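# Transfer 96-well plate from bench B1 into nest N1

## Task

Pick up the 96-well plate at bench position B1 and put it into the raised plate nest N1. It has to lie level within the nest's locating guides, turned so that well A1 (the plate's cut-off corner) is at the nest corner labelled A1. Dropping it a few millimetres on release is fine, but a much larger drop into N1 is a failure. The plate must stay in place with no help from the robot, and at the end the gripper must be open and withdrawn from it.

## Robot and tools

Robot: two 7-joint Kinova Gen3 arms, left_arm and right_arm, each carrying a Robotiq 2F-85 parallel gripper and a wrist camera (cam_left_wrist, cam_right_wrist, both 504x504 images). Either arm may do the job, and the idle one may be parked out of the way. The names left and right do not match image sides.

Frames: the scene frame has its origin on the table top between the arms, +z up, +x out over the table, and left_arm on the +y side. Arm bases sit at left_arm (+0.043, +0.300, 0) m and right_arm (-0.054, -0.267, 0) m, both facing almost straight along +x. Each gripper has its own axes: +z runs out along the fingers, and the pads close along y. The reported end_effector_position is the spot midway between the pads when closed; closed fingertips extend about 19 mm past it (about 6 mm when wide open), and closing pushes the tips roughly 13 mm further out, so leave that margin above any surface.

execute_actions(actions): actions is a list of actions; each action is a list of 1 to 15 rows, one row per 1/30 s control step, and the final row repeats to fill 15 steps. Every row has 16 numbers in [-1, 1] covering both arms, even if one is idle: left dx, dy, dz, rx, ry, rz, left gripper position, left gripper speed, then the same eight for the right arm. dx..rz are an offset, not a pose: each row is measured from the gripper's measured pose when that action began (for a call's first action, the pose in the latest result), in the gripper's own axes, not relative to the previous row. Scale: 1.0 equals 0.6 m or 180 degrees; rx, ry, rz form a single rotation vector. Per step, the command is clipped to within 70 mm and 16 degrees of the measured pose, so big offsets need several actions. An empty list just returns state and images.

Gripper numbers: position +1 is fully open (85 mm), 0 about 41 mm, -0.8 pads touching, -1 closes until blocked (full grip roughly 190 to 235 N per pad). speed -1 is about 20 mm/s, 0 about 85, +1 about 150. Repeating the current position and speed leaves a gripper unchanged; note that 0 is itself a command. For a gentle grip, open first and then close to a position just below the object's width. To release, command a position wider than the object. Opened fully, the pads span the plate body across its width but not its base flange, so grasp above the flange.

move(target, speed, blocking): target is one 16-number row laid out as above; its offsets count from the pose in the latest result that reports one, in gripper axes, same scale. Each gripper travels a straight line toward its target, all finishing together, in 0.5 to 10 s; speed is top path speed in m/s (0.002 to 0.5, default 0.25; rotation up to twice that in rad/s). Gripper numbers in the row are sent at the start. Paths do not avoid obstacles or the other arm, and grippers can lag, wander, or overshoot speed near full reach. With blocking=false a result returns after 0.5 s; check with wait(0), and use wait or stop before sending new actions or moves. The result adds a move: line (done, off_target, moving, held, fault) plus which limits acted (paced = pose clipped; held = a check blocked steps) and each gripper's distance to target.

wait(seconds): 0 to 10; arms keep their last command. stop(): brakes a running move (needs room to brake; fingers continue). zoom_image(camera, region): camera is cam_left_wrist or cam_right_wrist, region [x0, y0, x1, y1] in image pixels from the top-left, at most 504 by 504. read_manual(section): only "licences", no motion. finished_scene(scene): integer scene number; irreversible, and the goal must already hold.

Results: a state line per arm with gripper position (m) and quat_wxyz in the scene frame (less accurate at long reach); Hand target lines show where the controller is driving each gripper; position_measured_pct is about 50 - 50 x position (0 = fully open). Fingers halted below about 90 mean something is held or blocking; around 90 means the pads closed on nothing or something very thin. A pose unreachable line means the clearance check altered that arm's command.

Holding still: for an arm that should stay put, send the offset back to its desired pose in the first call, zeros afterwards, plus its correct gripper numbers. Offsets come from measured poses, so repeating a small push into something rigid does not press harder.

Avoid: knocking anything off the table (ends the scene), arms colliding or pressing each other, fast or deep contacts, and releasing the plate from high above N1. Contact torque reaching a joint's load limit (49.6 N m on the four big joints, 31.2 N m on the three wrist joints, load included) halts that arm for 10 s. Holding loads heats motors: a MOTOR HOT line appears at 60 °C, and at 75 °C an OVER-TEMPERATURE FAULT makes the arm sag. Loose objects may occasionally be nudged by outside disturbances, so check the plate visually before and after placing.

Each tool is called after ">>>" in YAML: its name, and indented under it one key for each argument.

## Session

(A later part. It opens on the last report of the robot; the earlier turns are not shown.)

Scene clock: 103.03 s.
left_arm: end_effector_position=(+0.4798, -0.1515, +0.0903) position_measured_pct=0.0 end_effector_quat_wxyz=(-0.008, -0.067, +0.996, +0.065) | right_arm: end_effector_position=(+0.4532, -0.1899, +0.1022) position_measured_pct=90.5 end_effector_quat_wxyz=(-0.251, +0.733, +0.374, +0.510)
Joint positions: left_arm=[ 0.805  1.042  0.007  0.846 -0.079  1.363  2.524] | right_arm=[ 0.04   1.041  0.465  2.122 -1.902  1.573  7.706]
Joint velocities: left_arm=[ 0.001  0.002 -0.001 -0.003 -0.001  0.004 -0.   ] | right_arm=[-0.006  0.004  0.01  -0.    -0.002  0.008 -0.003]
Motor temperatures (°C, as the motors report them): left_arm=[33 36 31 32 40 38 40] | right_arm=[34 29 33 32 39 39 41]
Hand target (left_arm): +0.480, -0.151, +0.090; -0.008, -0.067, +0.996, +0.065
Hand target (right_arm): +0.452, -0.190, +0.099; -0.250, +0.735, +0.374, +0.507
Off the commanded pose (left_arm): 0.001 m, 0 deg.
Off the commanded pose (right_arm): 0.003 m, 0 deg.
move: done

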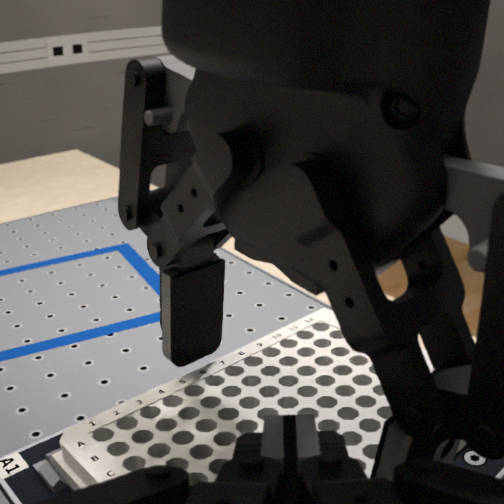

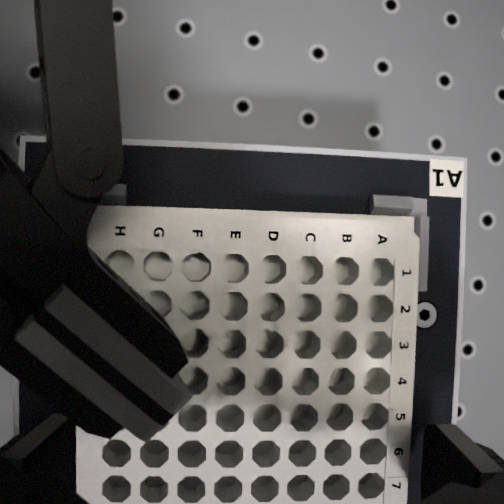

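>>> execute_actions:
  actions:
    - [[-0.0006,-0.0003,0.001,0,0,0.0027,1,-1,-0.008,0,0.001,0,0,0,-0.85,0.5],[-0.0012,-0.0005,0.0015,0,0,0.0054,1,-1,-0.008,0,0.001,0,0,0,-0.85,0.5],[-0.0018,-0.0007,0.002,0,0,0.0081,1,-1,-0.008,0,0.001,0,0,0,-0.85,0.5],[-0.0024,-0.0009,0.002,0,0,0.0108,1,-1,-0.008,0,0.001,0,0,0,-0.85,0.5],[-0.003,-0.0011,0.002,0,0,0.0135,1,-1,-0.008,0,0.001,0,0,0,-0.85,0.5],[-0.0036,-0.0013,0.002,0,0,0.0162,1,-1,-0.008,0,0.001,0,0,0,-0.85,0.5],[-0.0042,-0.0015,0.002,0,0,0.0189,1,-1,-0.008,0,0.001,0,0,0,-0.85,0.5],[-0.0048,-0.0017,0.002,0,0,0.0216,1,-1,-0.008,0,0.001,0,0,0,-0.85,0.5],[-0.0054,-0.0019,0.002,0,0,0.0243,1,-1,-0.008,0,0.001,0,0,0,-0.85,0.5],[-0.006,-0.0021,0.002,0,0,0.027,1,-1,-0.008,0,0.001,0,0,0,-0.85,0.5],[-0.0066,-0.0023,0.002,0,0,0.0297,1,-1,-0.008,0,0.001,0,0,0,-0.85,0.5],[-0.0072,-0.0025,0.002,0,0,0.0324,1,-1,-0.008,0,0.001,0,0,0,-0.85,0.5],[-0.0078,-0.0027,0.002,0,0,0.035,1,-1,-0.008,0,0.001,0,0,0,-0.85,0.5]]

>>> wait:
  seconds: 0.3

Scene clock: 104.63 s.
left_arm: end_effector_position=(+0.4851, -0.1530, +0.0908) position_measured_pct=0.0 end_effector_quat_wxyz=(-0.010, -0.012, +0.998, +0.063) | right_arm: end_effector_position=(+0.4533, -0.1899, +0.1019) position_measured_pct=90.5 end_effector_quat_wxyz=(-0.252, +0.730, +0.375, +0.513)
Joint positions: left_arm=[ 0.793  1.052  0.03   0.822 -0.099  1.374  2.419] | right_arm=[ 0.041  1.05   0.466  2.12  -1.905  1.587  7.715]
Joint velocities: left_arm=[-0.     0.005  0.006 -0.013 -0.004  0.005 -0.03 ] | right_arm=[-0.008  0.005  0.012  0.    -0.002  0.009 -0.002]
Motor temperatures (°C, as the motors report them): left_arm=[33 36 31 32 40 38 40] | right_arm=[34 29 33 32 39 39 41]
Hand target (left_arm): +0.485, -0.152, +0.089; -0.012, -0.012, +0.998, +0.064
Hand target (right_arm): +0.452, -0.191, +0.097; -0.251, +0.733, +0.374, +0.510
Off the commanded pose (left_arm): 0.002 m, 0 deg.
Off the commanded pose (right_arm): 0.005 m, 1 deg.

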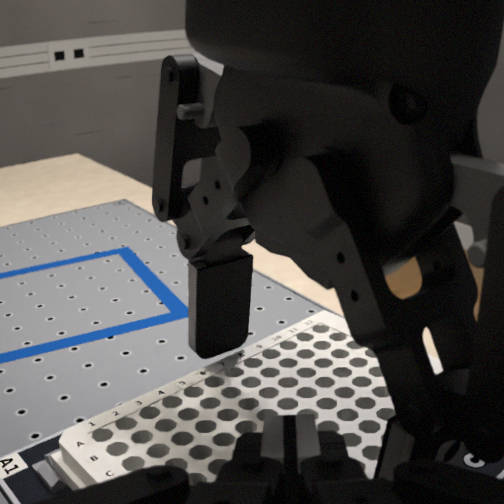

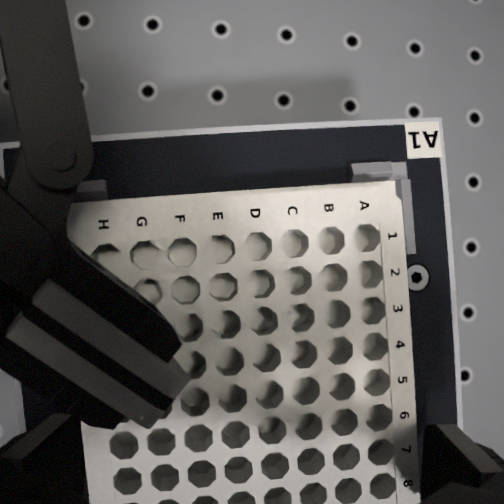

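Scene clock: 104.93 s.
left_arm: end_effector_position=(+0.4852, -0.1531, +0.0907) position_measured_pct=0.0 end_effector_quat_wxyz=(-0.011, -0.012, +0.998, +0.063) | right_arm: end_effector_position=(+0.4534, -0.1899, +0.1019) position_measured_pct=90.5 end_effector_quat_wxyz=(-0.252, +0.730, +0.375, +0.513)
Joint positions: left_arm=[ 0.793  1.053  0.03   0.822 -0.099  1.374  2.419] | right_arm=[ 0.04   1.05   0.467  2.12  -1.905  1.588  7.715]
Joint velocities: left_arm=[ 0.     0.     0.001 -0.    -0.     0.    -0.   ] | right_arm=[-0.    -0.001  0.001 -0.    -0.001  0.002  0.   ]
Motor temperatures (°C, as the motors report them): left_arm=[33 36 31 32 40 38 40] | right_arm=[34 29 33 32 39 39 41]
Hand target (left_arm): +0.485, -0.152, +0.089; -0.012, -0.012, +0.998, +0.064
Hand target (right_arm): +0.452, -0.191, +0.097; -0.251, +0.733, +0.374, +0.510
Off the commanded pose (left_arm): 0.002 m, 0 deg.
Off the commanded pose (right_arm): 0.005 m, 1 deg.
wait: 0.30 s; at rest by 0.17 s

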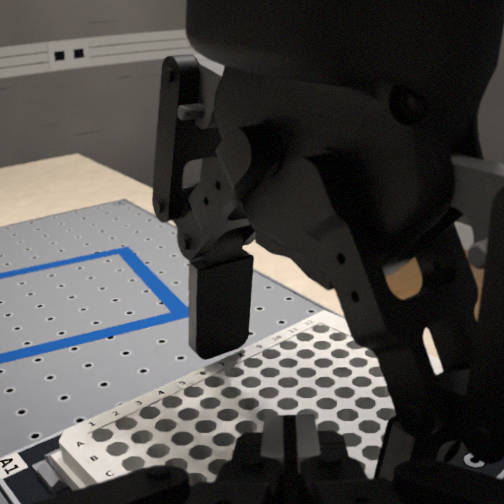

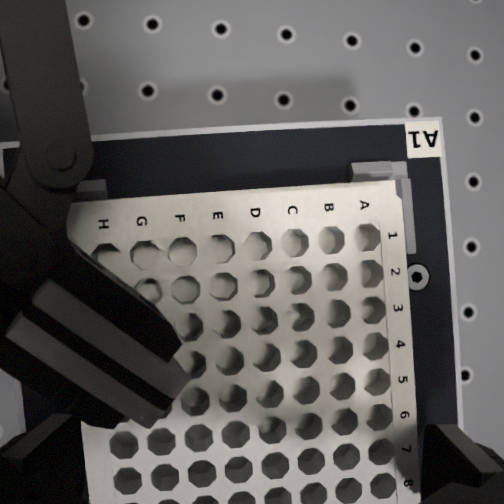

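The gripper moved outward past its target, so the pad has probably popped free. I'll lift the left arm gently while the right arm keeps holding the plate down.

>>> execute_actions:
  actions:
    - [[0,-0.0005,-0.001,0,0,0,1,-1,-0.005,0,0.001,0,0,0,-0.85,0.5],[0,-0.001,-0.002,0,0,0,1,-1,-0.005,0,0.001,0,0,0,-0.85,0.5],[0,-0.001,-0.003,0,0,0,1,-1,-0.005,0,0.001,0,0,0,-0.85,0.5],[0,-0.001,-0.004,0,0,0,1,-1,-0.005,0,0.001,0,0,0,-0.85,0.5],[0,-0.001,-0.005,0,0,0,1,-1,-0.005,0,0.001,0,0,0,-0.85,0.5],[0,-0.001,-0.006,0,0,0,1,-1,-0.005,0,0.001,0,0,0,-0.85,0.5],[0,-0.001,-0.007,0,0,0,1,-1,-0.005,0,0.001,0,0,0,-0.85,0.5]]

Scene clock: 106.17 s.
left_arm: end_effector_position=(+0.4853, -0.1542, +0.0948) position_measured_pct=0.0 end_effector_quat_wxyz=(-0.011, -0.012, +0.998, +0.063) | right_arm: end_effector_position=(+0.4536, -0.1897, +0.1020) position_measured_pct=90.5 end_effector_quat_wxyz=(-0.252, +0.728, +0.375, +0.516)
Joint positions: left_arm=[ 0.794  1.052  0.031  0.81  -0.099  1.386  2.419] | right_arm=[ 0.041  1.055  0.467  2.118 -1.907  1.597  7.72 ]
Joint velocities: left_arm=[-0.001  0.001  0.002 -0.     0.     0.     0.   ] | right_arm=[-0.006  0.002  0.006 -0.001 -0.001  0.007 -0.003]
Motor temperatures (°C, as the motors report them): left_arm=[33 36 31 32 40 38 40] | right_arm=[34 29 33 32 39 39 41]
Hand target (left_arm): +0.485, -0.154, +0.095; -0.011, -0.012, +0.998, +0.063
Hand target (right_arm): +0.453, -0.190, +0.099; -0.252, +0.730, +0.375, +0.513
Off the commanded pose (left_arm): 0.000 m, 0 deg.
Off the commanded pose (right_arm): 0.003 m, 0 deg.

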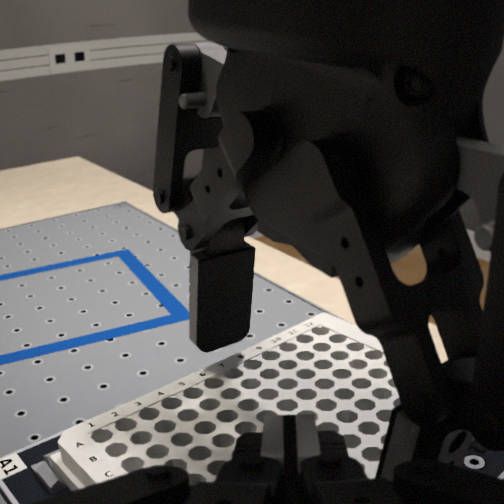

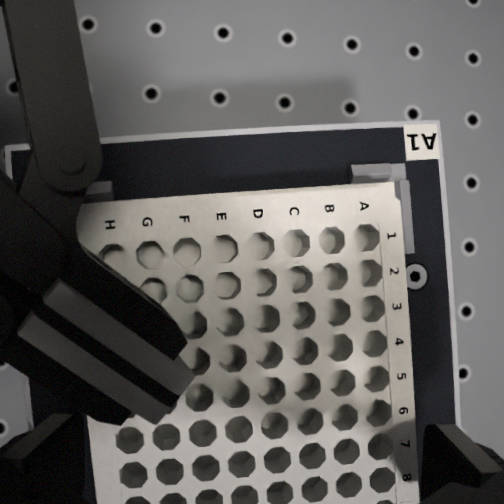

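>>> move:
  target: [0,0.025,-0.25,0.04,0,-0.035,1,-1, 0.03,0,-0.3,0,0,0,-0.85,0.5]
  speed: 0.2

>>> zoom_image:
  camera: "cam_right_wrist"
  region: [100, 180, 420, 504]

>>> zoom_image:
  camera: "cam_left_wrist"
  region: [100, 230, 504, 504]

Scene clock: 108.27 s.
left_arm: end_effector_position=(+0.4883, -0.1581, +0.2456) position_measured_pct=0.0 end_effector_quat_wxyz=(-0.006, -0.067, +0.998, +0.000) | right_arm: end_effector_position=(+0.3551, -0.3200, +0.1798) position_measured_pct=90.5 end_effector_quat_wxyz=(-0.253, +0.728, +0.375, +0.515)
Joint positions: left_arm=[ 0.75   0.889  0.055  0.661 -0.034  1.6    2.479] | right_arm=[ 0.355  0.901  0.681  2.139 -1.439  1.766  7.735]
Joint velocities: left_arm=[-0.     0.002 -0.001 -0.001  0.    -0.    -0.   ] | right_arm=[ 0.005 -0.001  0.006  0.001 -0.001  0.006  0.   ]
Motor temperatures (°C, as the motors report them): left_arm=[33 36 31 32 40 38 40] | right_arm=[34 29 33 32 39 39 41]
Hand target (left_arm): +0.488, -0.158, +0.246; -0.006, -0.067, +0.998, +0.000
Hand target (right_arm): +0.355, -0.320, +0.180; -0.252, +0.728, +0.375, +0.515
Off the commanded pose (left_arm): 0.000 m, 0 deg.
Off the commanded pose (right_arm): 0.001 m, 0 deg.
move: done

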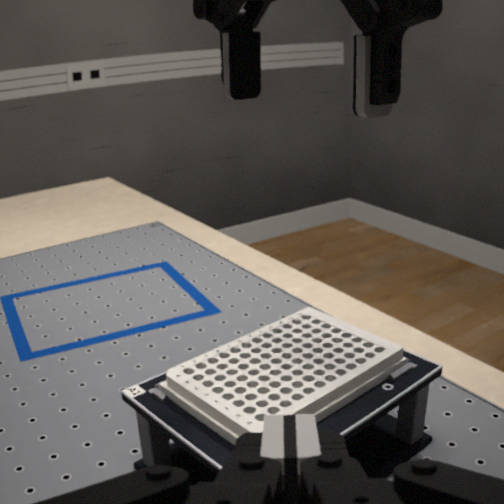

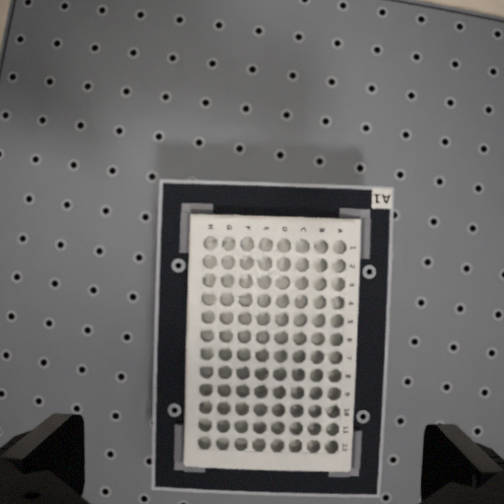

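Region (100, 180, 420, 504) of cam_right_wrist's 504x504 image, scaled by 1.556; it fills the left 498 columns of this view, and the rest is white.

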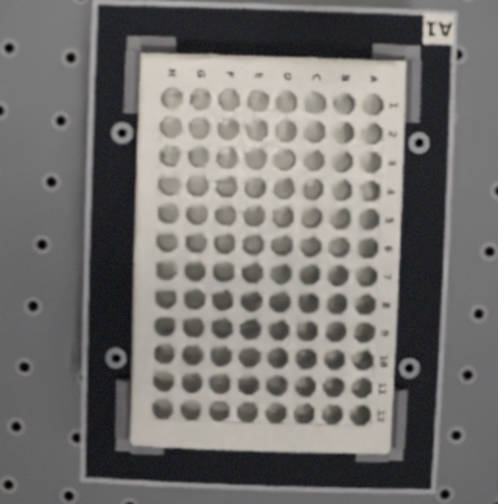

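Region (100, 230, 504, 504) of cam_left_wrist's 504x504 image, scaled by 1.248; it fills the top 342 rows of this view, and the rest is white.

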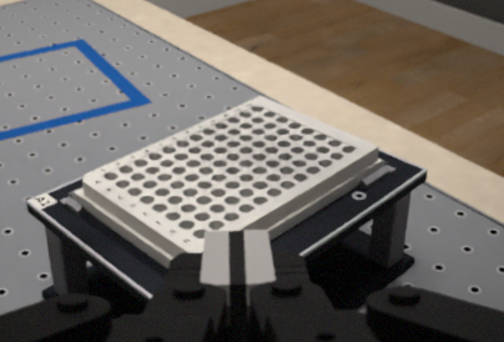

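>>> zoom_image:
  camera: "cam_left_wrist"
  region: [330, 320, 450, 420]

>>> zoom_image:
  camera: "cam_left_wrist"
  region: [115, 350, 245, 450]

Region (330, 320, 450, 420) of cam_left_wrist's 504x504 image, scaled by 4.200.

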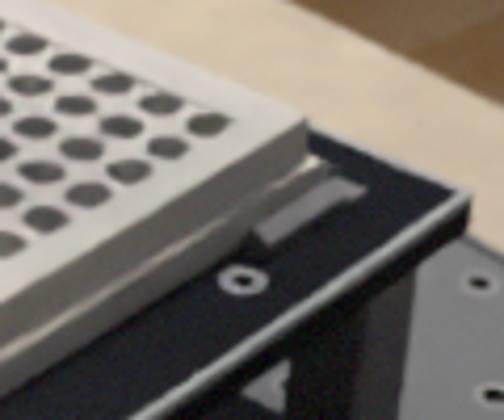

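Region (115, 350, 245, 450) of cam_left_wrist's 504x504 image, scaled by 3.877; it fills the top 388 rows of this view, and the rest is white.

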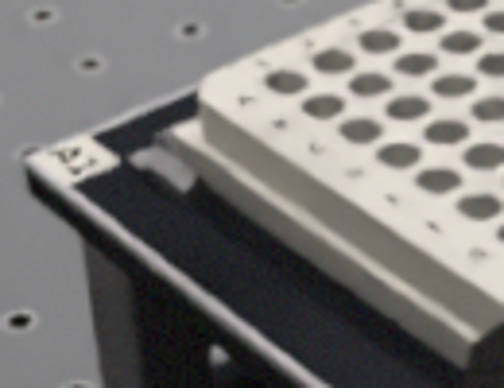

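The plate looks flat inside the locators, with A1 at the marked corner, and both arms are clear.

>>> finished_scene:
  scene: 1

The scene is finished: the task was done.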